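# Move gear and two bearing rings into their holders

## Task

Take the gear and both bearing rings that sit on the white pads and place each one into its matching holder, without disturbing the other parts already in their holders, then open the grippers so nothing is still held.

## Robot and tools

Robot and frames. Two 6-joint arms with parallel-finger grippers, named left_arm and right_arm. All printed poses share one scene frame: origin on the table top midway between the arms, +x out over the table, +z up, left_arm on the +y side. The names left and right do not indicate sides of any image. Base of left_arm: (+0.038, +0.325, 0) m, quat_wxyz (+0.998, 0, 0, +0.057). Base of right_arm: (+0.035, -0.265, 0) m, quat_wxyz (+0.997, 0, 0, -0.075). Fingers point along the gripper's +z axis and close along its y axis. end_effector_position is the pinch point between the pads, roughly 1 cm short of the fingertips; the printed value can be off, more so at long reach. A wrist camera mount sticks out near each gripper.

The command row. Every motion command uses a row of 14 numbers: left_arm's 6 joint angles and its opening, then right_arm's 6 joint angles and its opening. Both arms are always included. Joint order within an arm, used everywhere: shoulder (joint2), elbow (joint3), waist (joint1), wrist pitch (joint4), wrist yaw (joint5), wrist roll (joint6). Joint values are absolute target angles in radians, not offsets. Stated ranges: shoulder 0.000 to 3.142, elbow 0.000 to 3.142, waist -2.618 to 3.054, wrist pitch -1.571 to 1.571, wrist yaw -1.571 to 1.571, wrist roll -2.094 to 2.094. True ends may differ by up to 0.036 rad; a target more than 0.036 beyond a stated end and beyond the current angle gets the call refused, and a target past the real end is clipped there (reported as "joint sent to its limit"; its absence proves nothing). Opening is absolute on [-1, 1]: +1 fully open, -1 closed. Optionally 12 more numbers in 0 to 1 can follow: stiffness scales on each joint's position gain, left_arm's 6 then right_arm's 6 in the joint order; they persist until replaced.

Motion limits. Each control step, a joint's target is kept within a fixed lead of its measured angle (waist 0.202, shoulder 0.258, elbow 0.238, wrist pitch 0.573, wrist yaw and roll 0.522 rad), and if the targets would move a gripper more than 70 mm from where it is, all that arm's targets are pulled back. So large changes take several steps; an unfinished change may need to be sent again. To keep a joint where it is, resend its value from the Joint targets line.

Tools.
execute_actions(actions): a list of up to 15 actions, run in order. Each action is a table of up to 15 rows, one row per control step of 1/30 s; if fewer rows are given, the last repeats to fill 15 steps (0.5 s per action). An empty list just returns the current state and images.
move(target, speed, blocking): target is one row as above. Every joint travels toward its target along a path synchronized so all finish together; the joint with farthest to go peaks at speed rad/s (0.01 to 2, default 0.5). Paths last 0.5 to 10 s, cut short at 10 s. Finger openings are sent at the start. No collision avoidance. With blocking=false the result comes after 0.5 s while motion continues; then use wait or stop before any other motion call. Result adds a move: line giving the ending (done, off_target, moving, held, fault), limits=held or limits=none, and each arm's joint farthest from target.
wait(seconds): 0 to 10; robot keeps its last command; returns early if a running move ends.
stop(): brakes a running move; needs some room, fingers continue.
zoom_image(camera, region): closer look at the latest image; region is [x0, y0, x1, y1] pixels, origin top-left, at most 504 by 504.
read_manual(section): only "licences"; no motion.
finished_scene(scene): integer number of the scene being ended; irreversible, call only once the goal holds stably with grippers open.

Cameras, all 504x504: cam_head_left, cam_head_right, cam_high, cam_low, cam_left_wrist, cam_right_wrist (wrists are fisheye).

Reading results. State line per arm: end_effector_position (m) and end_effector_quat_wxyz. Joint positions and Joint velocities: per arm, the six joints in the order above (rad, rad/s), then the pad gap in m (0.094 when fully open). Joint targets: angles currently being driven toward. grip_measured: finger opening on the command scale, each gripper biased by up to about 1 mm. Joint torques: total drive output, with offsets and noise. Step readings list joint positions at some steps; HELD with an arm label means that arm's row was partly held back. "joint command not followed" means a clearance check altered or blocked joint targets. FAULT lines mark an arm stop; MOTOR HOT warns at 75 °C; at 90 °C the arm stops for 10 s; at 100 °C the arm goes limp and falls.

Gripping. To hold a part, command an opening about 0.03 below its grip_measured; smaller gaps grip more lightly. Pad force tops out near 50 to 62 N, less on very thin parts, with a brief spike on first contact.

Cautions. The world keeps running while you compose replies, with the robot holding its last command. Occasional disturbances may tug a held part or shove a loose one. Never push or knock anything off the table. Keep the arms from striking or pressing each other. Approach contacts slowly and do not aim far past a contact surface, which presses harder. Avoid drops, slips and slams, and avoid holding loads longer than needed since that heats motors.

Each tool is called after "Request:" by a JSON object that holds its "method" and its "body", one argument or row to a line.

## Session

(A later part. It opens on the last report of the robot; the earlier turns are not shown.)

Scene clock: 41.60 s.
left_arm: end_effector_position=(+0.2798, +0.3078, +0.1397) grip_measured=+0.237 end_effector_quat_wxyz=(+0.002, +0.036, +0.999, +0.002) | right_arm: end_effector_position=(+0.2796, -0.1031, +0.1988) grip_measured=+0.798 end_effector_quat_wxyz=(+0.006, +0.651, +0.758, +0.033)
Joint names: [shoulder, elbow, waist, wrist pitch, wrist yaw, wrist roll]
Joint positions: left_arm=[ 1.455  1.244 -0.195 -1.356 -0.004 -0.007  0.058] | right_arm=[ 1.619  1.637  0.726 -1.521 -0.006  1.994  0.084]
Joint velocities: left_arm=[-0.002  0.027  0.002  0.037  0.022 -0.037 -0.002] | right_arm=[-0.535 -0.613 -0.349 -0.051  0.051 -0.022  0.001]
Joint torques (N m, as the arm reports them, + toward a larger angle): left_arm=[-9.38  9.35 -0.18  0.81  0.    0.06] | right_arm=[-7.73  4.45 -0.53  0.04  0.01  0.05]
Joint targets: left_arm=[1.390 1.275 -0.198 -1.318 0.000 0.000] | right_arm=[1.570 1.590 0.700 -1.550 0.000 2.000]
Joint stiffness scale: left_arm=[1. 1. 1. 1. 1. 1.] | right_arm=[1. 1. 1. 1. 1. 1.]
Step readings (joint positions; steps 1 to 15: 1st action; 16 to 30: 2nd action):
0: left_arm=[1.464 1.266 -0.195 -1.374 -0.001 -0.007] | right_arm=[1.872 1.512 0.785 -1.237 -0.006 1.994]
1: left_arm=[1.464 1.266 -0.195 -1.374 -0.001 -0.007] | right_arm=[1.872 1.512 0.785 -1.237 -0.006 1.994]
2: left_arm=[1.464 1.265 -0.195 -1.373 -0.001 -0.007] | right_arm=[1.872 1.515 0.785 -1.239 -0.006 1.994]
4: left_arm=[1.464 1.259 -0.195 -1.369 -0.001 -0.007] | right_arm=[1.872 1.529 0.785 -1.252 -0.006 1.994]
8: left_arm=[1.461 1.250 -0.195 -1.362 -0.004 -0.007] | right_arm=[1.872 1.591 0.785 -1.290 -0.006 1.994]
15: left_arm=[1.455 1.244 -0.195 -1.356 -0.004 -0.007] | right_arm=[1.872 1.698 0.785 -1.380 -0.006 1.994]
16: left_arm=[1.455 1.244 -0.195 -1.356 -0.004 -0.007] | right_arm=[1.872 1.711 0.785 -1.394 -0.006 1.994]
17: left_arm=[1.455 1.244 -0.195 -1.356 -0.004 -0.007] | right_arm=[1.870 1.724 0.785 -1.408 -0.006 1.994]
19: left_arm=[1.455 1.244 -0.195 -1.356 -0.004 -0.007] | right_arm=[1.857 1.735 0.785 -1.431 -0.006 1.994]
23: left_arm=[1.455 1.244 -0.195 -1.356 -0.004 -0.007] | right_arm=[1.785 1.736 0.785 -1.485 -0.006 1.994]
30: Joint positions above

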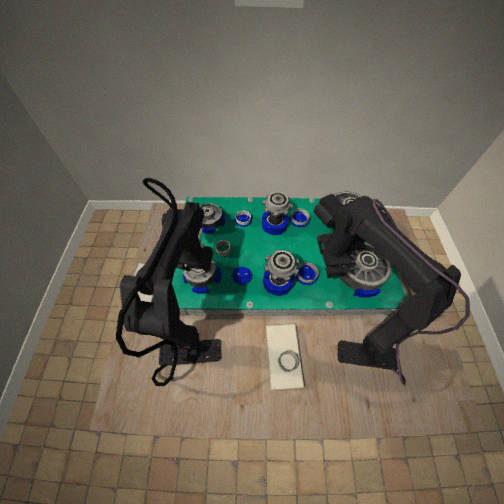

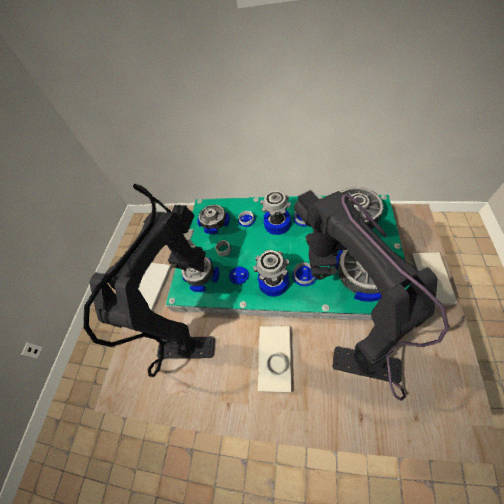

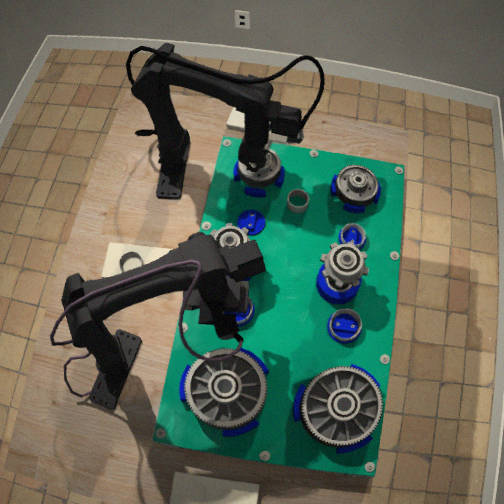

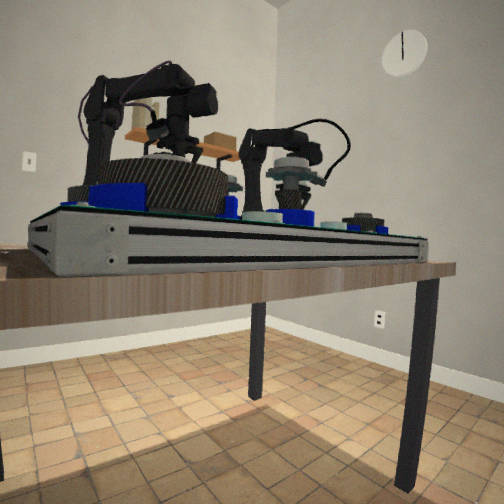

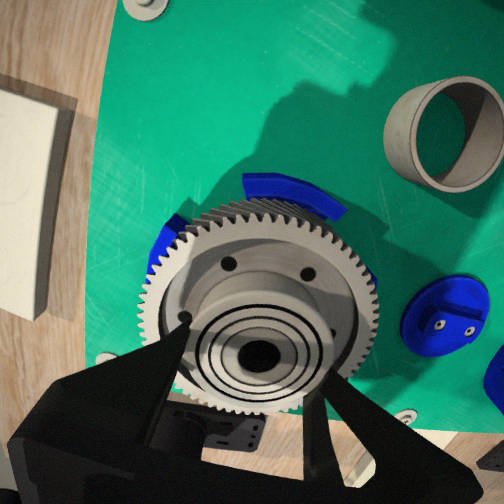

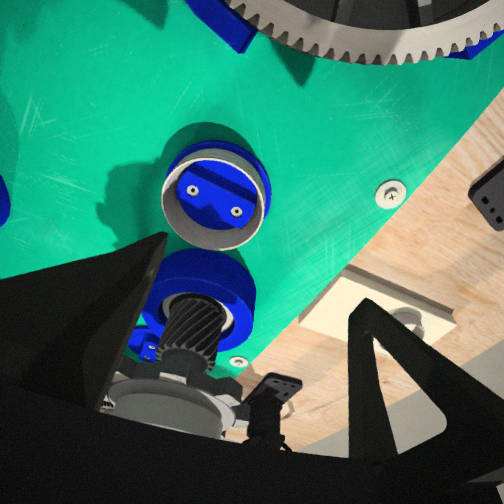

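Request:
{"method": "execute_actions", "body": {
  "actions": [
    [[1.385,1.285,-0.2,-1.325,0,0,0.15,1.55,1.57,0.68,-1.55,0,2.0,0.8],[1.38,1.29,-0.2,-1.33,0,0,0.15,1.53,1.55,0.66,-1.55,0,2.0,0.8],[1.375,1.29,-0.2,-1.33,0,0,0.15,1.51,1.53,0.64,-1.55,0,2.0,0.8],[1.37,1.29,-0.203,-1.33,0,0,0.15,1.49,1.51,0.62,-1.55,0,2.0,0.8],[1.37,1.29,-0.206,-1.33,0,0,0.15,1.47,1.49,0.60,-1.55,0,2.0,0.8],[1.37,1.29,-0.209,-1.33,0,0,0.15,1.455,1.475,0.58,-1.55,0,2.0,0.8],[1.37,1.29,-0.211,-1.33,0,0,0.15,1.44,1.46,0.56,-1.55,0,2.0,0.8],[1.37,1.29,-0.213,-1.33,0,0,0.15,1.43,1.45,0.54,-1.55,0,2.0,0.8],[1.37,1.29,-0.215,-1.33,0,0,0.15,1.42,1.44,0.52,-1.55,0,2.0,0.8],[1.37,1.29,-0.217,-1.33,0,0,0.15,1.41,1.43,0.51,-1.55,0,2.0,0.8],[1.37,1.29,-0.218,-1.33,0,0,0.15,1.40,1.42,0.50,-1.55,0,2.0,0.8]],
    [[1.37,1.29,-0.218,-1.33,0,0,0.15,1.40,1.42,0.50,-1.55,0,2.0,0.8]]
  ]
}}

Request:
{"method": "zoom_image", "body": {
  "camera": "cam_left_wrist",
  "region": [120, 150, 400, 330]
}}

Scene clock: 44.23 s.
left_arm: end_effector_position=(+0.2796, +0.3042, +0.1422) grip_measured=+0.237 end_effector_quat_wxyz=(+0.008, +0.044, +0.999, +0.002) | right_arm: end_effector_position=(+0.2530, -0.1813, +0.1929) grip_measured=+0.798 end_effector_quat_wxyz=(+0.004, +0.731, +0.682, +0.017)
Joint names: [shoulder, elbow, waist, wrist pitch, wrist yaw, wrist roll]
Joint positions: left_arm=[ 1.444  1.244 -0.21  -1.355 -0.004 -0.007  0.058] | right_arm=[ 1.421  1.427  0.505 -1.543 -0.007  1.995  0.084]
Joint velocities: left_arm=[-0.017  0.007 -0.002  0.037 -0.037  0.037 -0.001] | right_arm=[ 0.002  0.017  0.002 -0.022  0.007 -0.007 -0.   ]
Joint torques (N m, as the arm reports them, + toward a larger angle): left_arm=[-9.94 10.65 -0.69  0.69  0.03  0.06] | right_arm=[-6.2   4.53 -0.46  0.1   0.02  0.05]
Joint targets: left_arm=[1.370 1.290 -0.218 -1.330 -0.000 -0.000] | right_arm=[1.400 1.420 0.500 -1.550 -0.000 2.000]
Joint stiffness scale: left_arm=[1. 1. 1. 1. 1. 1.] | right_arm=[1. 1. 1. 1. 1. 1.]
Step readings (joint positions; steps 1 to 15: 1st action; 16 to 30: 2nd action):
0: left_arm=[1.455 1.244 -0.195 -1.356 -0.004 -0.007] | right_arm=[1.590 1.596 0.704 -1.541 -0.006 1.995]
1: left_arm=[1.455 1.244 -0.195 -1.356 -0.004 -0.007] | right_arm=[1.588 1.594 0.702 -1.540 -0.006 1.995]
2: left_arm=[1.454 1.244 -0.195 -1.356 -0.004 -0.007] | right_arm=[1.582 1.584 0.697 -1.538 -0.007 1.995]
4: left_arm=[1.452 1.244 -0.195 -1.355 -0.004 -0.007] | right_arm=[1.557 1.547 0.670 -1.537 -0.007 1.995]
8: left_arm=[1.445 1.244 -0.198 -1.355 -0.004 -0.007] | right_arm=[1.483 1.475 0.581 -1.538 -0.007 1.995]
15: left_arm=[1.444 1.244 -0.210 -1.355 -0.004 -0.007] | right_arm=[1.421 1.430 0.505 -1.543 -0.007 1.995]
16: left_arm=[1.444 1.244 -0.210 -1.355 -0.004 -0.007] | right_arm=[1.421 1.429 0.505 -1.543 -0.007 1.995]
17: left_arm=[1.444 1.244 -0.210 -1.355 -0.004 -0.007] | right_arm=[1.421 1.428 0.505 -1.543 -0.007 1.995]
19: left_arm=[1.444 1.244 -0.210 -1.355 -0.004 -0.007] | right_arm=[1.421 1.427 0.505 -1.543 -0.007 1.995]
23: left_arm=[1.444 1.244 -0.210 -1.355 -0.004 -0.007] | right_arm=[1.421 1.427 0.505 -1.543 -0.007 1.995]
30: Joint positions above

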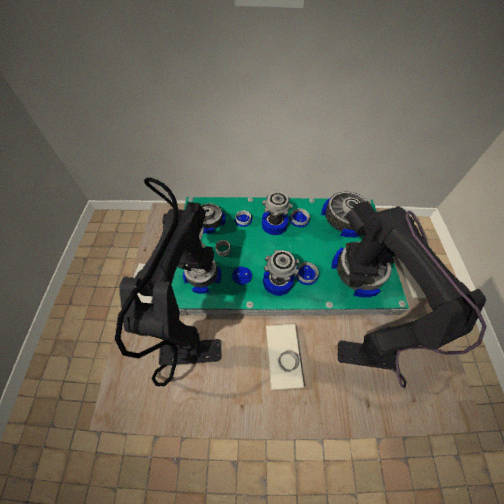

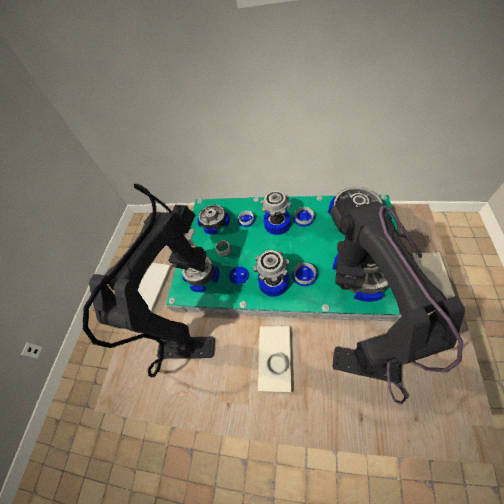

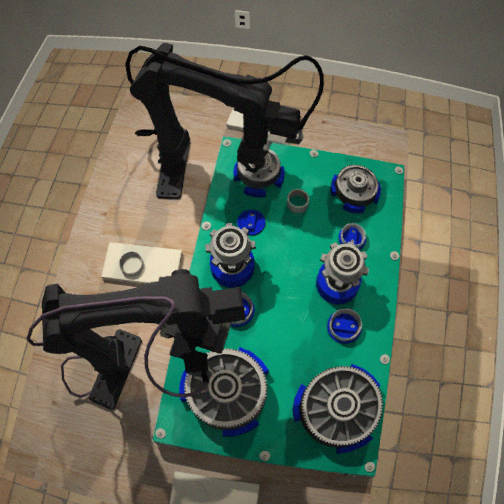

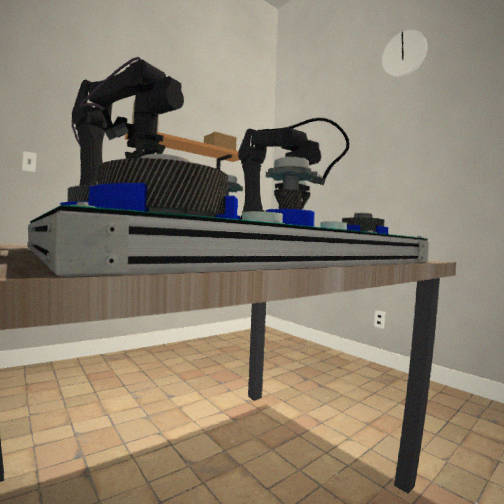

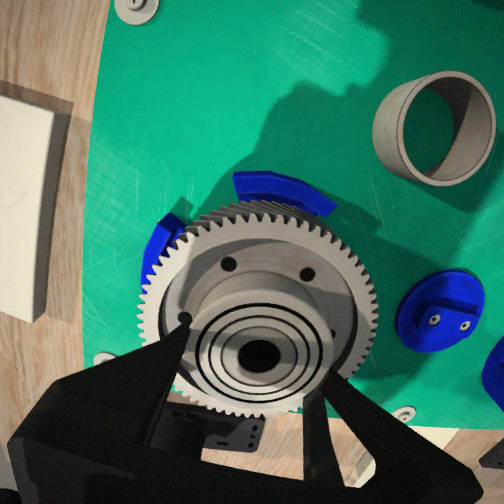

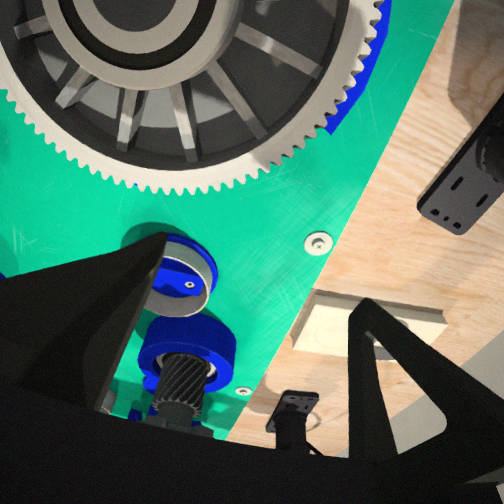

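Region (120, 150, 400, 330) of cam_left_wrist's 504x504 image, scaled by 1.800, with more detail than that image has; it fills the top 324 rows of this view, and the rest is white.

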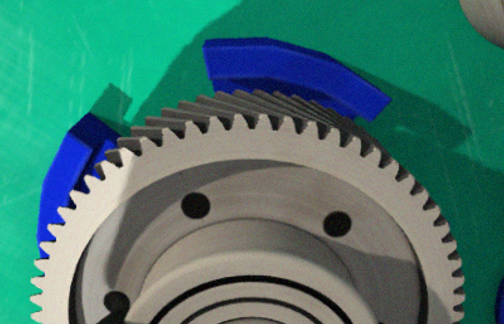

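Request:
{"method": "execute_actions", "body": {
  "actions": [
    [[1.385,1.29,-0.218,-1.325,0,0,0.15,1.40,1.42,0.50,-1.55,0,2.0,0.8],[1.395,1.29,-0.218,-1.32,0,0,0.15,1.40,1.42,0.50,-1.55,0,2.0,0.8],[1.40,1.29,-0.218,-1.32,0,0,0.15,1.40,1.42,0.50,-1.55,0,2.0,0.8],[1.403,1.29,-0.218,-1.32,0,0,0.15,1.40,1.42,0.50,-1.55,0,2.0,0.8],[1.406,1.29,-0.218,-1.32,0,0,0.15,1.40,1.42,0.50,-1.55,0,2.0,0.8],[1.409,1.29,-0.218,-1.32,0,0,0.15,1.40,1.42,0.50,-1.55,0,2.0,0.8],[1.412,1.29,-0.218,-1.32,0,0,0.15,1.40,1.42,0.50,-1.55,0,2.0,0.8],[1.415,1.29,-0.218,-1.32,0,0,0.15,1.40,1.42,0.50,-1.55,0,2.0,0.8],[1.418,1.29,-0.218,-1.32,0,0,0.15,1.40,1.42,0.50,-1.55,0,2.0,0.8],[1.421,1.29,-0.218,-1.32,0,0,0.15,1.40,1.42,0.50,-1.55,0,2.0,0.8],[1.424,1.29,-0.218,-1.32,0,0,0.15,1.40,1.42,0.50,-1.55,0,2.0,0.8],[1.427,1.29,-0.218,-1.32,0,0,0.15,1.40,1.42,0.50,-1.55,0,2.0,0.8],[1.430,1.29,-0.218,-1.32,0,0,0.15,1.40,1.42,0.50,-1.55,0,2.0,0.8],[1.433,1.29,-0.218,-1.32,0,0,0.15,1.40,1.42,0.50,-1.55,0,2.0,0.8],[1.436,1.29,-0.218,-1.32,0,0,0.15,1.40,1.42,0.50,-1.55,0,2.0,0.8]],
    [[1.439,1.29,-0.218,-1.32,0,0,0.15,1.40,1.42,0.50,-1.55,0,2.0,0.8],[1.442,1.29,-0.218,-1.32,0,0,0.15,1.40,1.42,0.50,-1.55,0,2.0,0.8],[1.445,1.29,-0.218,-1.32,0,0,0.15,1.40,1.42,0.50,-1.55,0,2.0,0.8]]
  ]
}}

Request:
{"method": "zoom_image", "body": {
  "camera": "cam_left_wrist",
  "region": [120, 150, 400, 330]
}}

Scene clock: 46.53 s.
left_arm: end_effector_position=(+0.2829, +0.3041, +0.1324) grip_measured=+0.237 end_effector_quat_wxyz=(-0.009, +0.044, +0.999, +0.003) | right_arm: end_effector_position=(+0.2530, -0.1813, +0.1929) grip_measured=+0.798 end_effector_quat_wxyz=(+0.004, +0.731, +0.682, +0.017)
Joint names: [shoulder, elbow, waist, wrist pitch, wrist yaw, wrist roll]
Joint positions: left_arm=[ 1.488  1.244 -0.21  -1.345 -0.005 -0.007  0.058] | right_arm=[ 1.421  1.427  0.505 -1.543 -0.007  1.995  0.084]
Joint velocities: left_arm=[-0.002  0.002  0.002  0.051  0.022 -0.007  0.001] | right_arm=[ 0.017  0.002  0.002 -0.11   0.051 -0.066  0.   ]
Joint torques (N m, as the arm reports them, + toward a larger angle): left_arm=[-7.96 10.56 -0.61  0.61  0.02  0.04] | right_arm=[-6.19  4.5  -0.49  0.09  0.02  0.05]
Joint targets: left_arm=[1.445 1.290 -0.218 -1.320 0.000 -0.000] | right_arm=[1.400 1.420 0.500 -1.550 -0.000 2.000]
Joint stiffness scale: left_arm=[1. 1. 1. 1. 1. 1.] | right_arm=[1. 1. 1. 1. 1. 1.]
Step readings (joint positions; steps 1 to 15: 1st action; 16 to 30: 2nd action):
0: left_arm=[1.444 1.244 -0.210 -1.355 -0.004 -0.007] | right_arm=[1.421 1.427 0.505 -1.543 -0.007 1.995]
1: left_arm=[1.444 1.244 -0.210 -1.355 -0.004 -0.007] | right_arm=[1.421 1.427 0.505 -1.543 -0.007 1.995]
2: left_arm=[1.444 1.244 -0.210 -1.355 -0.004 -0.007] | right_arm=[1.421 1.427 0.505 -1.543 -0.007 1.995]
4: left_arm=[1.444 1.244 -0.210 -1.355 -0.004 -0.007] | right_arm=[1.421 1.427 0.505 -1.543 -0.007 1.995]
8: left_arm=[1.445 1.244 -0.210 -1.355 -0.004 -0.007] | right_arm=[1.421 1.427 0.505 -1.543 -0.007 1.995]
15: left_arm=[1.472 1.244 -0.210 -1.350 -0.004 -0.007] | right_arm=[1.421 1.427 0.505 -1.543 -0.007 1.995]
16: left_arm=[1.475 1.244 -0.210 -1.349 -0.004 -0.007] | right_arm=[1.421 1.427 0.505 -1.543 -0.007 1.995]
17: left_arm=[1.479 1.244 -0.210 -1.348 -0.004 -0.007] | right_arm=[1.421 1.427 0.505 -1.543 -0.007 1.995]
19: left_arm=[1.484 1.244 -0.210 -1.345 -0.005 -0.007] | right_arm=[1.421 1.427 0.505 -1.543 -0.007 1.995]
23: left_arm=[1.488 1.244 -0.210 -1.345 -0.005 -0.007] | right_arm=[1.421 1.427 0.505 -1.543 -0.007 1.995]
30: Joint positions above

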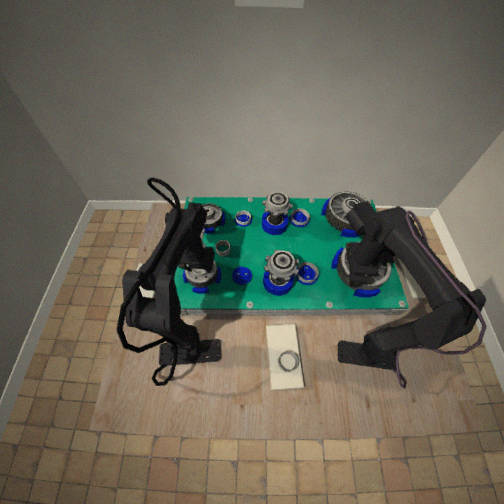

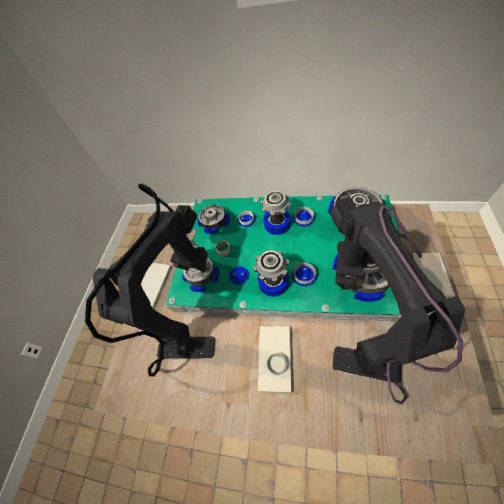

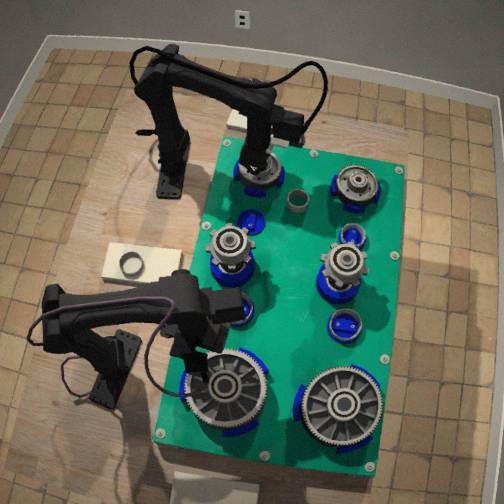

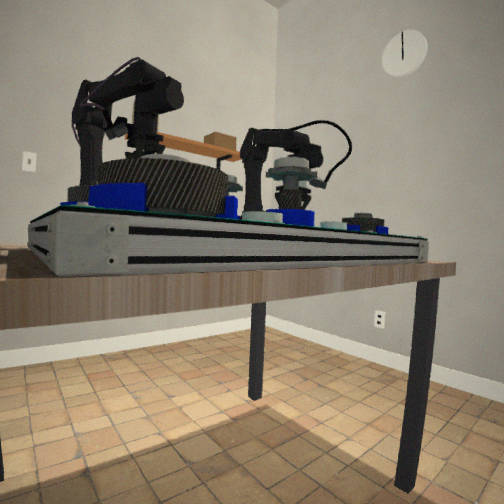

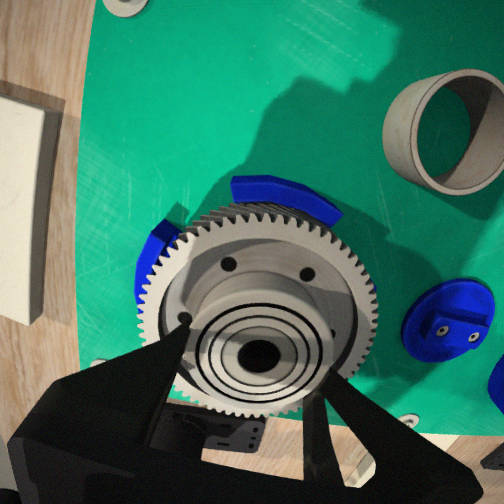

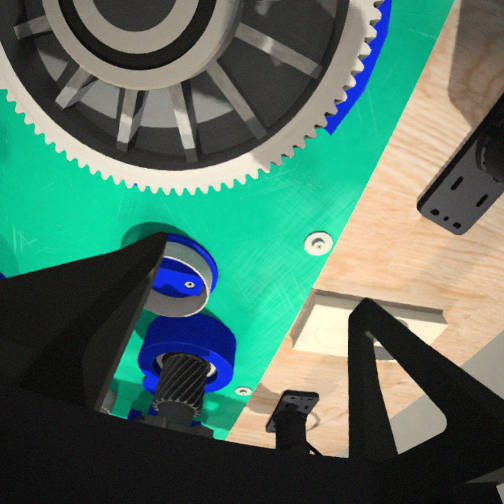

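Region (120, 150, 400, 330) of cam_left_wrist's 504x504 image, scaled by 1.800, with more detail than that image has; it fills the top 324 rows of this view, and the rest is white.

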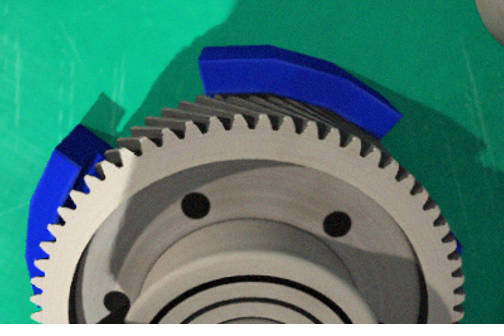

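Request:
{"method": "execute_actions", "body": {
  "actions": [
    [[1.445,1.284,-0.214,-1.317,0,0,0.15,1.40,1.42,0.50,-1.55,0,2.0,0.8],[1.445,1.28,-0.214,-1.314,0,0,0.15,1.40,1.42,0.50,-1.55,0,2.0,0.8],[1.445,1.277,-0.214,-1.311,0,0,0.15,1.40,1.42,0.50,-1.55,0,2.0,0.8],[1.445,1.274,-0.214,-1.308,0,0,0.15,1.40,1.42,0.50,-1.55,0,2.0,0.8],[1.445,1.271,-0.214,-1.305,0,0,0.15,1.40,1.42,0.50,-1.55,0,2.0,0.8],[1.445,1.268,-0.214,-1.302,0,0,0.15,1.40,1.42,0.50,-1.55,0,2.0,0.8],[1.445,1.265,-0.214,-1.299,0,0,0.15,1.40,1.42,0.50,-1.55,0,2.0,0.8],[1.445,1.262,-0.214,-1.296,0,0,0.15,1.40,1.42,0.50,-1.55,0,2.0,0.8],[1.445,1.259,-0.214,-1.293,0,0,0.15,1.40,1.42,0.50,-1.55,0,2.0,0.8],[1.445,1.256,-0.214,-1.292,0,0,0.15,1.40,1.42,0.50,-1.55,0,2.0,0.8],[1.445,1.253,-0.214,-1.292,0,0,0.15,1.40,1.42,0.50,-1.55,0,2.0,0.8],[1.445,1.250,-0.214,-1.292,0,0,0.15,1.40,1.42,0.50,-1.55,0,2.0,0.8],[1.445,1.247,-0.214,-1.292,0,0,0.15,1.40,1.42,0.50,-1.55,0,2.0,0.8],[1.445,1.244,-0.214,-1.292,0,0,0.15,1.40,1.42,0.50,-1.55,0,2.0,0.8],[1.445,1.242,-0.214,-1.292,0,0,0.15,1.40,1.42,0.50,-1.55,0,2.0,0.8]]
  ]
}}

Scene clock: 47.83 s.
left_arm: end_effector_position=(+0.2801, +0.3045, +0.1254) grip_measured=+0.237 end_effector_quat_wxyz=(-0.014, +0.044, +0.999, +0.004) | right_arm: end_effector_position=(+0.2530, -0.1813, +0.1929) grip_measured=+0.798 end_effector_quat_wxyz=(+0.004, +0.731, +0.682, +0.017)
Joint names: [shoulder, elbow, waist, wrist pitch, wrist yaw, wrist roll]
Joint positions: left_arm=[ 1.488  1.216 -0.21  -1.328 -0.006 -0.007  0.058] | right_arm=[ 1.421  1.427  0.505 -1.543 -0.007  1.995  0.084]
Joint velocities: left_arm=[-0.012  0.002  0.002  0.051 -0.007 -0.007 -0.001] | right_arm=[ 0.002 -0.002  0.012  0.022 -0.007 -0.066  0.001]
Joint torques (N m, as the arm reports them, + toward a larger angle): left_arm=[-7.88  8.74 -0.38  0.7   0.03  0.06] | right_arm=[-6.19  4.56 -0.46  0.1   0.02  0.04]
Joint targets: left_arm=[1.445 1.242 -0.214 -1.292 -0.000 -0.000] | right_arm=[1.400 1.420 0.500 -1.550 -0.000 2.000]
Joint stiffness scale: left_arm=[1. 1. 1. 1. 1. 1.] | right_arm=[1. 1. 1. 1. 1. 1.]
Step readings (joint positions):
0: left_arm=[1.488 1.244 -0.210 -1.345 -0.005 -0.007] | right_arm=[1.421 1.427 0.505 -1.543 -0.007 1.995]
1: left_arm=[1.488 1.244 -0.210 -1.345 -0.005 -0.007] | right_arm=[1.421 1.427 0.505 -1.543 -0.007 1.995]
2: left_arm=[1.488 1.244 -0.210 -1.345 -0.005 -0.007] | right_arm=[1.421 1.427 0.505 -1.543 -0.007 1.995]
4: left_arm=[1.488 1.244 -0.210 -1.344 -0.005 -0.007] | right_arm=[1.421 1.427 0.505 -1.543 -0.007 1.995]
8: left_arm=[1.488 1.229 -0.210 -1.332 -0.005 -0.007] | right_arm=[1.421 1.427 0.505 -1.543 -0.007 1.995]
15: Joint positions above

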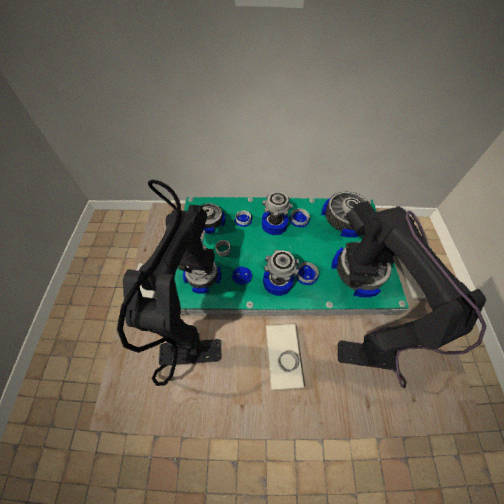

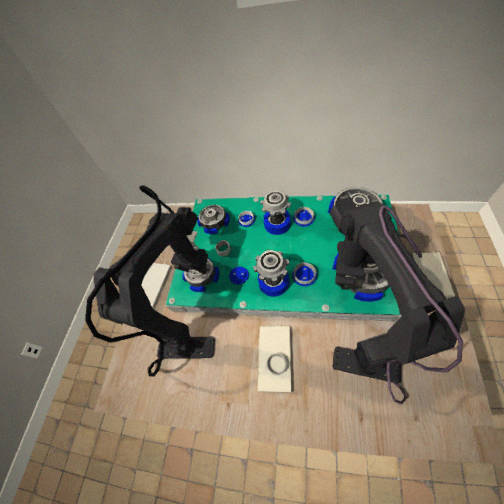

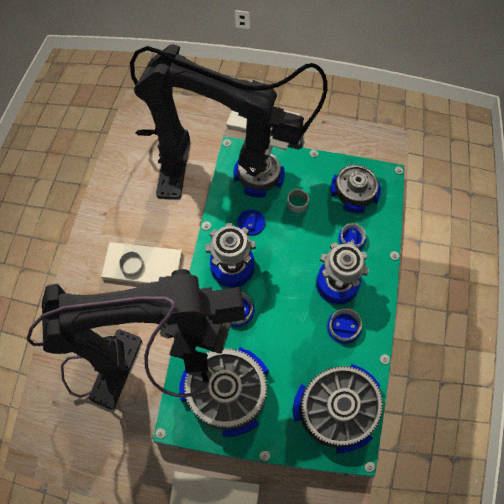

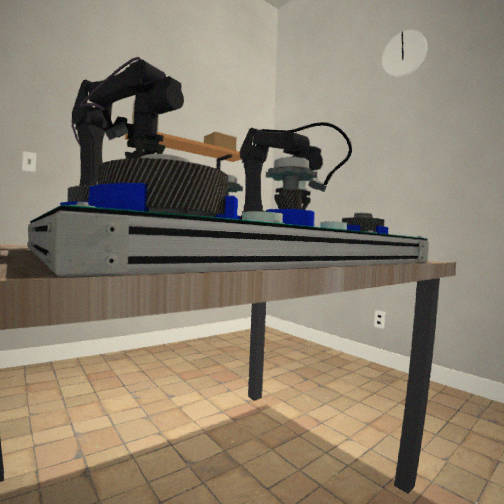

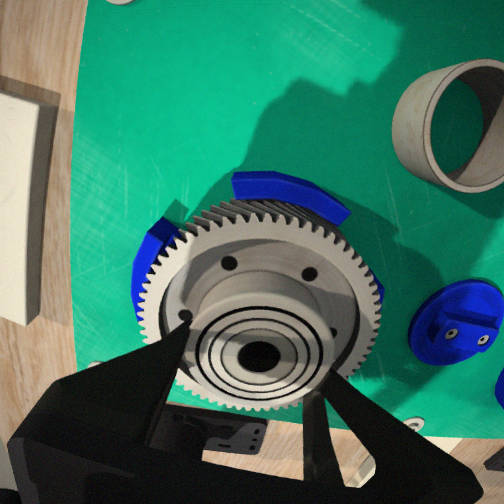

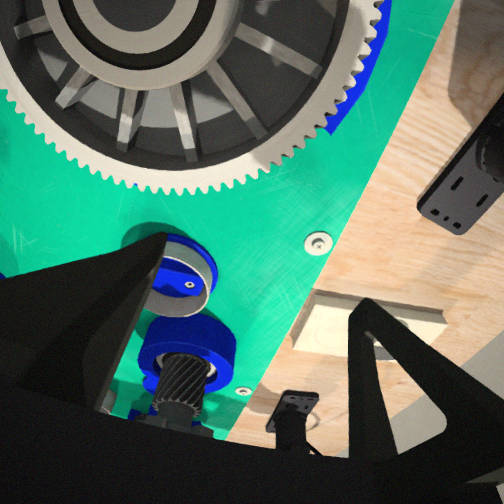

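Request:
{"method": "execute_actions", "body": {
  "actions": [
    [[1.45,1.236,-0.212,-1.30,0,0,0.15,1.40,1.42,0.50,-1.55,0,2.0,0.8],[1.457,1.23,-0.212,-1.308,0,0,0.15,1.40,1.42,0.50,-1.55,0,2.0,0.8],[1.464,1.224,-0.212,-1.315,0,0,0.15,1.40,1.42,0.50,-1.55,0,2.0,0.8],[1.47,1.22,-0.212,-1.32,0,0,0.2,1.40,1.42,0.50,-1.55,0,2.0,0.8],[1.47,1.22,-0.212,-1.32,0,0,0.25,1.40,1.42,0.50,-1.55,0,2.0,0.8],[1.47,1.22,-0.212,-1.32,0,0,0.32,1.40,1.42,0.50,-1.55,0,2.0,0.8],[1.47,1.22,-0.212,-1.32,0,0,0.4,1.40,1.42,0.50,-1.55,0,2.0,0.8],[1.47,1.22,-0.212,-1.32,0,0,0.5,1.40,1.42,0.50,-1.55,0,2.0,0.8],[1.47,1.22,-0.212,-1.32,0,0,0.6,1.40,1.42,0.50,-1.55,0,2.0,0.8],[1.47,1.23,-0.212,-1.32,0,0,0.6,1.40,1.42,0.50,-1.55,0,2.0,0.8],[1.47,1.24,-0.212,-1.33,0,0,0.6,1.40,1.42,0.50,-1.55,0,2.0,0.8],[1.47,1.25,-0.212,-1.34,0,0,0.6,1.40,1.42,0.50,-1.55,0,2.0,0.8],[1.47,1.265,-0.212,-1.35,0,0,0.6,1.40,1.42,0.50,-1.55,0,2.0,0.8],[1.47,1.28,-0.212,-1.365,0,0,0.6,1.40,1.42,0.50,-1.55,0,2.0,0.8],[1.47,1.295,-0.212,-1.38,0,0,0.6,1.40,1.42,0.50,-1.55,0,2.0,0.8]],
    [[1.47,1.31,-0.212,-1.395,0,0,0.6,1.40,1.42,0.50,-1.55,0,2.0,0.8],[1.47,1.325,-0.212,-1.41,0,0,0.6,1.40,1.42,0.50,-1.55,0,2.0,0.8],[1.47,1.34,-0.212,-1.425,0,0,0.6,1.40,1.42,0.50,-1.55,0,2.0,0.8],[1.47,1.355,-0.212,-1.44,0,0,0.6,1.40,1.42,0.50,-1.55,0,2.0,0.8],[1.47,1.37,-0.212,-1.455,0,0,0.6,1.40,1.42,0.50,-1.55,0,2.0,0.8],[1.47,1.385,-0.212,-1.47,0,0,0.6,1.40,1.42,0.50,-1.55,0,2.0,0.8],[1.47,1.40,-0.212,-1.485,0,0,0.6,1.40,1.42,0.50,-1.55,0,2.0,0.8],[1.46,1.415,-0.212,-1.50,0,0,0.6,1.40,1.42,0.50,-1.55,0,2.0,0.8],[1.45,1.425,-0.212,-1.515,0,0,0.6,1.40,1.42,0.50,-1.55,0,2.0,0.8],[1.44,1.43,-0.212,-1.53,0,0,0.6,1.40,1.42,0.50,-1.55,0,2.0,0.8],[1.43,1.43,-0.212,-1.54,0,0,0.6,1.40,1.42,0.50,-1.55,0,2.0,0.8],[1.42,1.43,-0.212,-1.55,0,0,0.6,1.40,1.42,0.50,-1.55,0,2.0,0.8],[1.41,1.43,-0.212,-1.55,0,0,0.6,1.40,1.42,0.50,-1.55,0,2.0,0.8],[1.40,1.42,-0.212,-1.55,0,0,0.6,1.40,1.42,0.50,-1.55,0,2.0,0.8],[1.39,1.41,-0.212,-1.55,0,0,0.6,1.40,1.42,0.50,-1.55,0,2.0,0.8]]
  ]
}}

Request:
{"method": "move", "body": {
  "target": [1.35,1.38,-1.3,-1.55,0,1.0,0.9,1.40,1.42,0.50,-1.55,0,2.0,0.8],
  "speed": 1.0
}}

Request:
{"method": "move", "body": {
  "target": [1.745,1.47,-1.745,-1.28,0,1.4,0.9,1.40,1.42,0.50,-1.55,0,2.0,0.8],
  "speed": 0.6
}}

Scene clock: 50.83 s.
left_arm: end_effector_position=(+0.2748, +0.3051, +0.1825) grip_measured=+0.599 end_effector_quat_wxyz=(+0.014, +0.044, +0.999, +0.002) | right_arm: end_effector_position=(+0.2530, -0.1813, +0.1929) grip_measured=+0.798 end_effector_quat_wxyz=(+0.004, +0.731, +0.682, +0.017)
Joint names: [shoulder, elbow, waist, wrist pitch, wrist yaw, wrist roll]
Joint positions: left_arm=[ 1.433  1.395 -0.21  -1.505 -0.006 -0.007  0.075] | right_arm=[ 1.421  1.427  0.505 -1.543 -0.007  1.995  0.084]
Joint velocities: left_arm=[-0.325 -0.007 -0.017 -0.286  0.037 -0.022 -0.001] | right_arm=[-0.002 -0.012 -0.002  0.066 -0.037 -0.037 -0.   ]
Joint torques (N m, as the arm reports them, + toward a larger angle): left_arm=[-6.    7.85 -0.12  0.29  0.02  0.05] | right_arm=[-6.16  4.54 -0.43  0.1   0.01  0.05]
Joint targets: left_arm=[1.390 1.410 -0.212 -1.550 -0.000 0.000] | right_arm=[1.400 1.420 0.500 -1.550 -0.000 2.000]
Joint stiffness scale: left_arm=[1. 1. 1. 1. 1. 1.] | right_arm=[1. 1. 1. 1. 1. 1.]
Step readings (joint positions; steps 1 to 15: 1st action; 16 to 30: 2nd action):
0: left_arm=[1.488 1.216 -0.210 -1.328 -0.006 -0.007] | right_arm=[1.421 1.427 0.505 -1.543 -0.007 1.995]
1: left_arm=[1.488 1.216 -0.210 -1.328 -0.006 -0.007] | right_arm=[1.421 1.427 0.505 -1.543 -0.007 1.995]
2: left_arm=[1.488 1.215 -0.210 -1.327 -0.006 -0.007] | right_arm=[1.421 1.427 0.505 -1.543 -0.007 1.995]
4: left_arm=[1.488 1.212 -0.210 -1.327 -0.007 -0.007] | right_arm=[1.421 1.427 0.505 -1.543 -0.007 1.995]
8: left_arm=[1.488 1.212 -0.210 -1.327 -0.007 -0.007] | right_arm=[1.421 1.427 0.505 -1.543 -0.007 1.995]
15: left_arm=[1.488 1.232 -0.210 -1.342 -0.006 -0.007] | right_arm=[1.421 1.427 0.505 -1.543 -0.007 1.995]
16: left_arm=[1.488 1.247 -0.210 -1.350 -0.006 -0.007] | right_arm=[1.421 1.427 0.505 -1.543 -0.007 1.995]
17: left_arm=[1.488 1.263 -0.210 -1.359 -0.006 -0.007] | right_arm=[1.421 1.427 0.505 -1.543 -0.007 1.995]
19: left_arm=[1.488 1.295 -0.210 -1.379 -0.006 -0.007] | right_arm=[1.421 1.427 0.505 -1.543 -0.007 1.995]
23: left_arm=[1.488 1.357 -0.210 -1.427 -0.006 -0.007] | right_arm=[1.421 1.427 0.505 -1.543 -0.007 1.995]
30: Joint positions above

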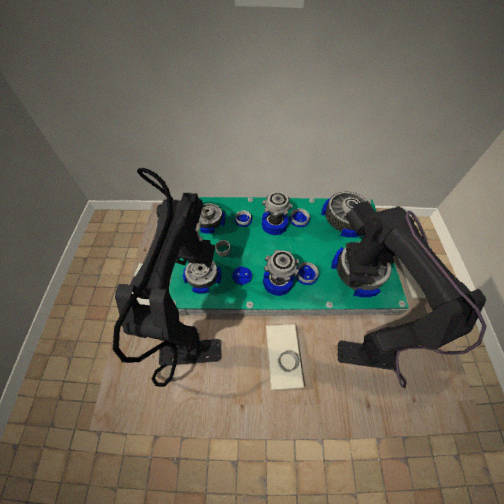

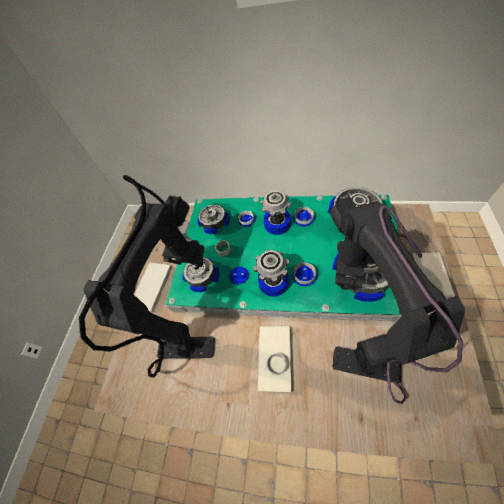

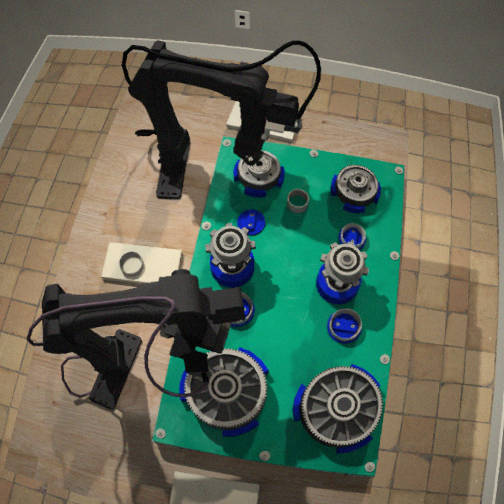

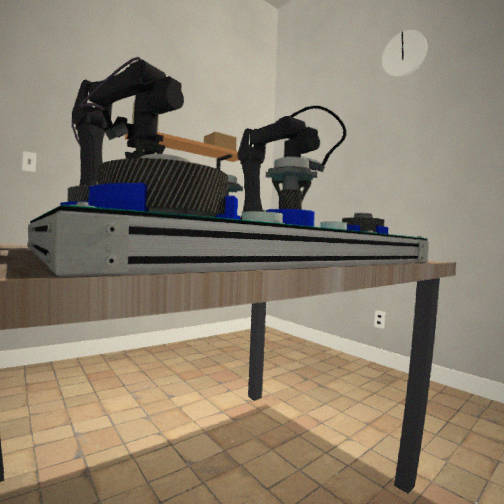

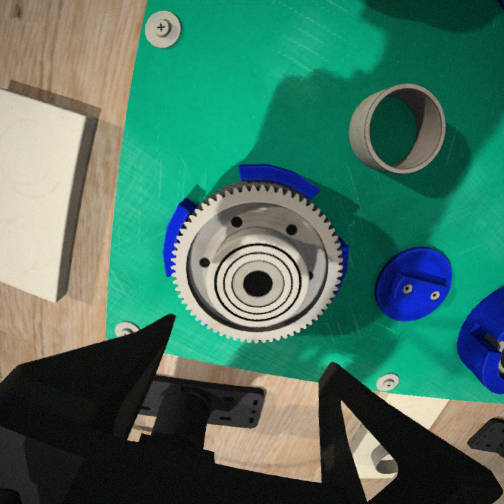

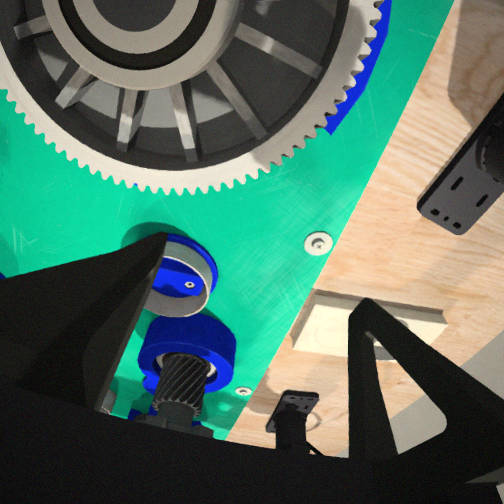

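Scene clock: 52.83 s.
left_arm: end_effector_position=(+0.1259, +0.1172, +0.1945) grip_measured=+0.899 end_effector_quat_wxyz=(+0.028, +0.884, +0.467, -0.001) | right_arm: end_effector_position=(+0.2530, -0.1813, +0.1929) grip_measured=+0.798 end_effector_quat_wxyz=(+0.004, +0.731, +0.682, +0.017)
Joint names: [shoulder, elbow, waist, wrist pitch, wrist yaw, wrist roll]
Joint positions: left_arm=[ 1.375  1.395 -1.294 -1.535 -0.003  0.99   0.089] | right_arm=[ 1.421  1.427  0.505 -1.543 -0.007  1.995  0.084]
Joint velocities: left_arm=[-0.012 -0.032  0.002  0.022 -0.007  0.007 -0.   ] | right_arm=[-0.007 -0.007  0.002 -0.066  0.022 -0.051 -0.001]
Joint torques (N m, as the arm reports them, + toward a larger angle): left_arm=[-5.58  4.99 -0.52  0.29  0.01  0.09] | right_arm=[-6.2   4.47 -0.47  0.1   0.02  0.05]
Joint targets: left_arm=[1.350 1.380 -1.300 -1.550 -0.000 1.000] | right_arm=[1.400 1.420 0.500 -1.550 0.000 2.000]
Joint stiffness scale: left_arm=[1. 1. 1. 1. 1. 1.] | right_arm=[1. 1. 1. 1. 1. 1.]
move: off_target (left_arm, right_arm); limits=none; left_arm: farthest joint: the shoulder, 0.025 radians from its target (0.083 radians at the start); right_arm: farthest joint: the shoulder, 0.021 radians from its target (0.021 radians at the start)

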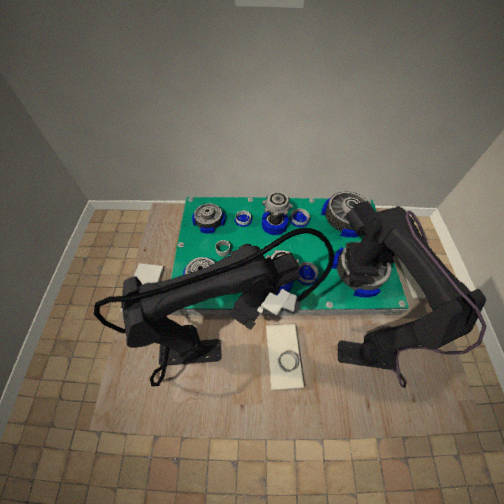

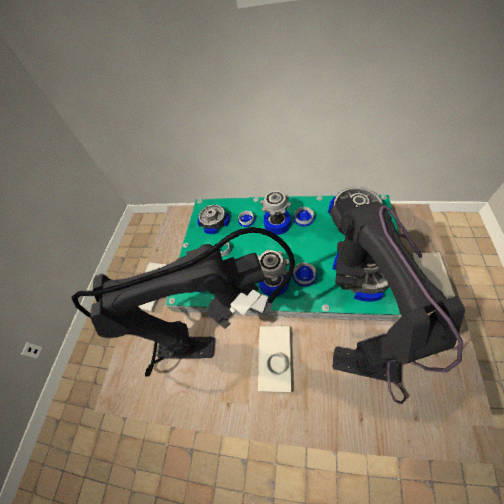

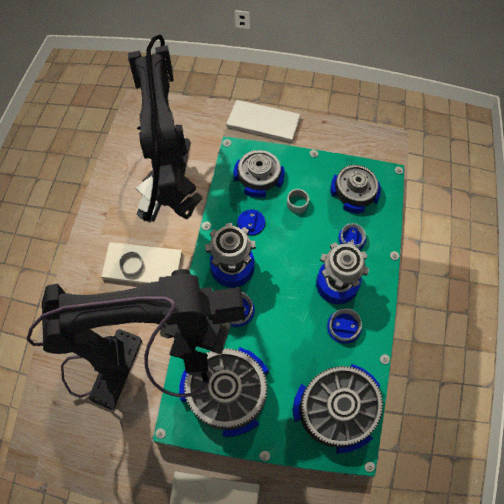

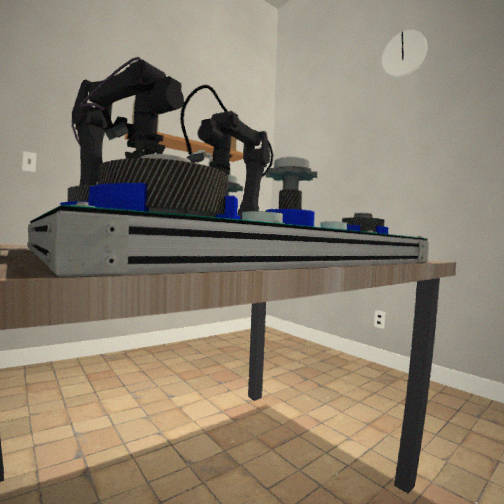

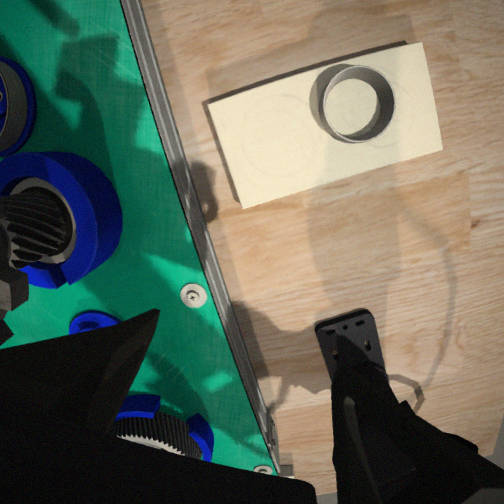

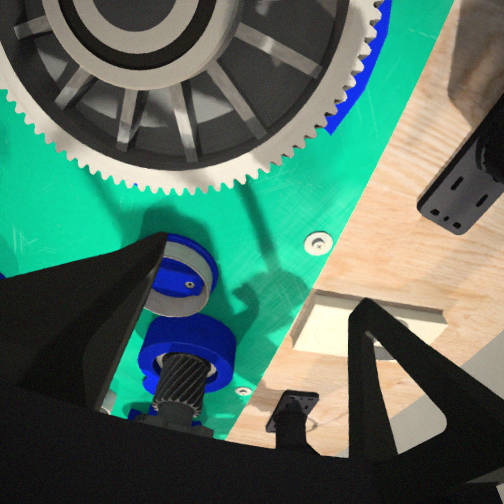

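Scene clock: 54.40 s.
left_arm: end_effector_position=(+0.0222, +0.0179, +0.1113) grip_measured=+0.899 end_effector_quat_wxyz=(-0.020, +0.998, +0.061, +0.006) | right_arm: end_effector_position=(+0.2530, -0.1813, +0.1929) grip_measured=+0.798 end_effector_quat_wxyz=(+0.004, +0.731, +0.682, +0.017)
Joint names: [shoulder, elbow, waist, wrist pitch, wrist yaw, wrist roll]
Joint positions: left_arm=[ 1.748  1.433 -1.744 -1.296 -0.007  1.39   0.089] | right_arm=[ 1.421  1.427  0.505 -1.543 -0.007  1.995  0.084]
Joint velocities: left_arm=[ 0.002 -0.022  0.002 -0.081 -0.022 -0.037  0.   ] | right_arm=[ 0.017 -0.017  0.002 -0.037  0.022 -0.051 -0.001]
Joint torques (N m, as the arm reports them, + toward a larger angle): left_arm=[-6.94  9.78 -0.06  0.45  0.04  0.07] | right_arm=[-6.18  4.55 -0.48  0.09  0.03  0.04]
Joint targets: left_arm=[1.745 1.470 -1.745 -1.280 0.000 1.400] | right_arm=[1.400 1.420 0.500 -1.550 -0.000 2.000]
Joint stiffness scale: left_arm=[1. 1. 1. 1. 1. 1.] | right_arm=[1. 1. 1. 1. 1. 1.]
move: off_target (left_arm, right_arm); limits=none; left_arm: farthest joint: the elbow, 0.037 radians from its target (0.075 radians at the start); right_arm: farthest joint: the shoulder, 0.021 radians from its target (0.021 radians at the start)

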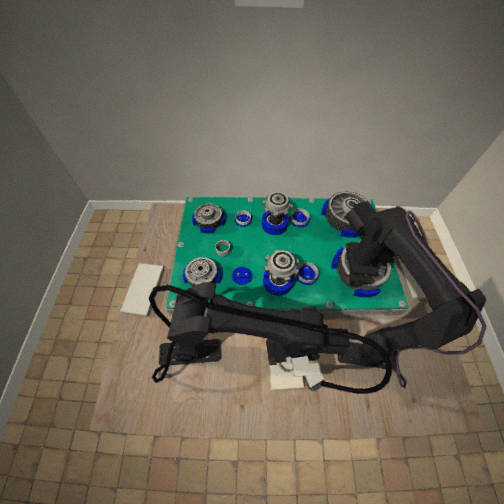

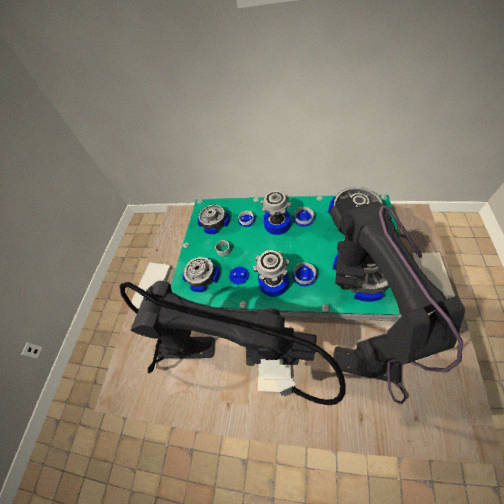

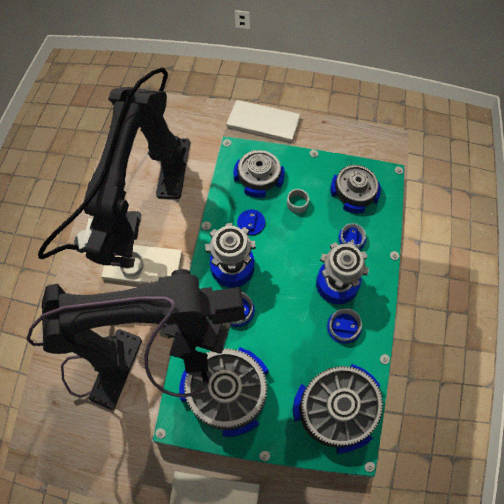

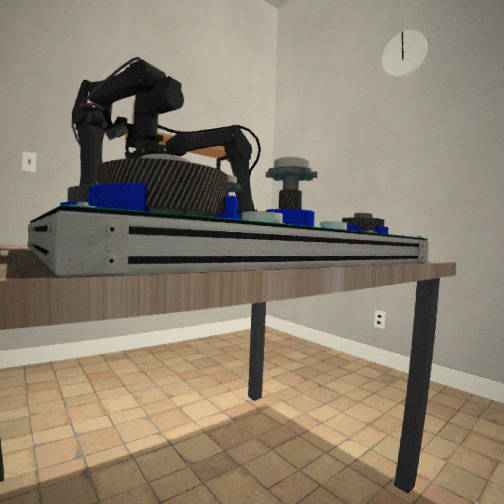

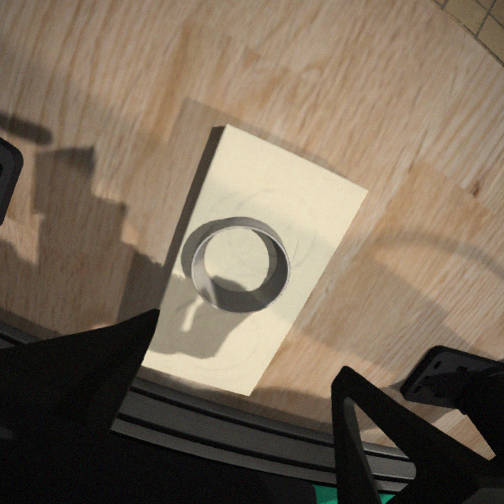

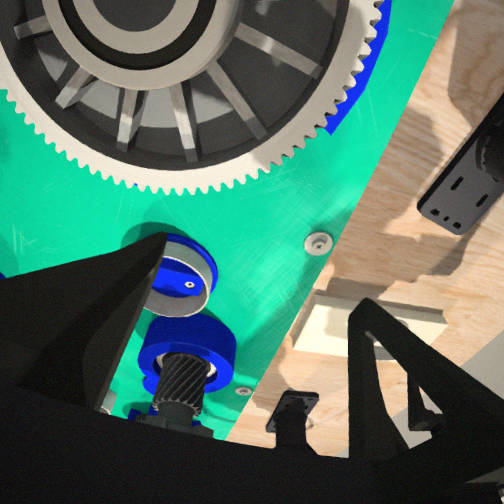

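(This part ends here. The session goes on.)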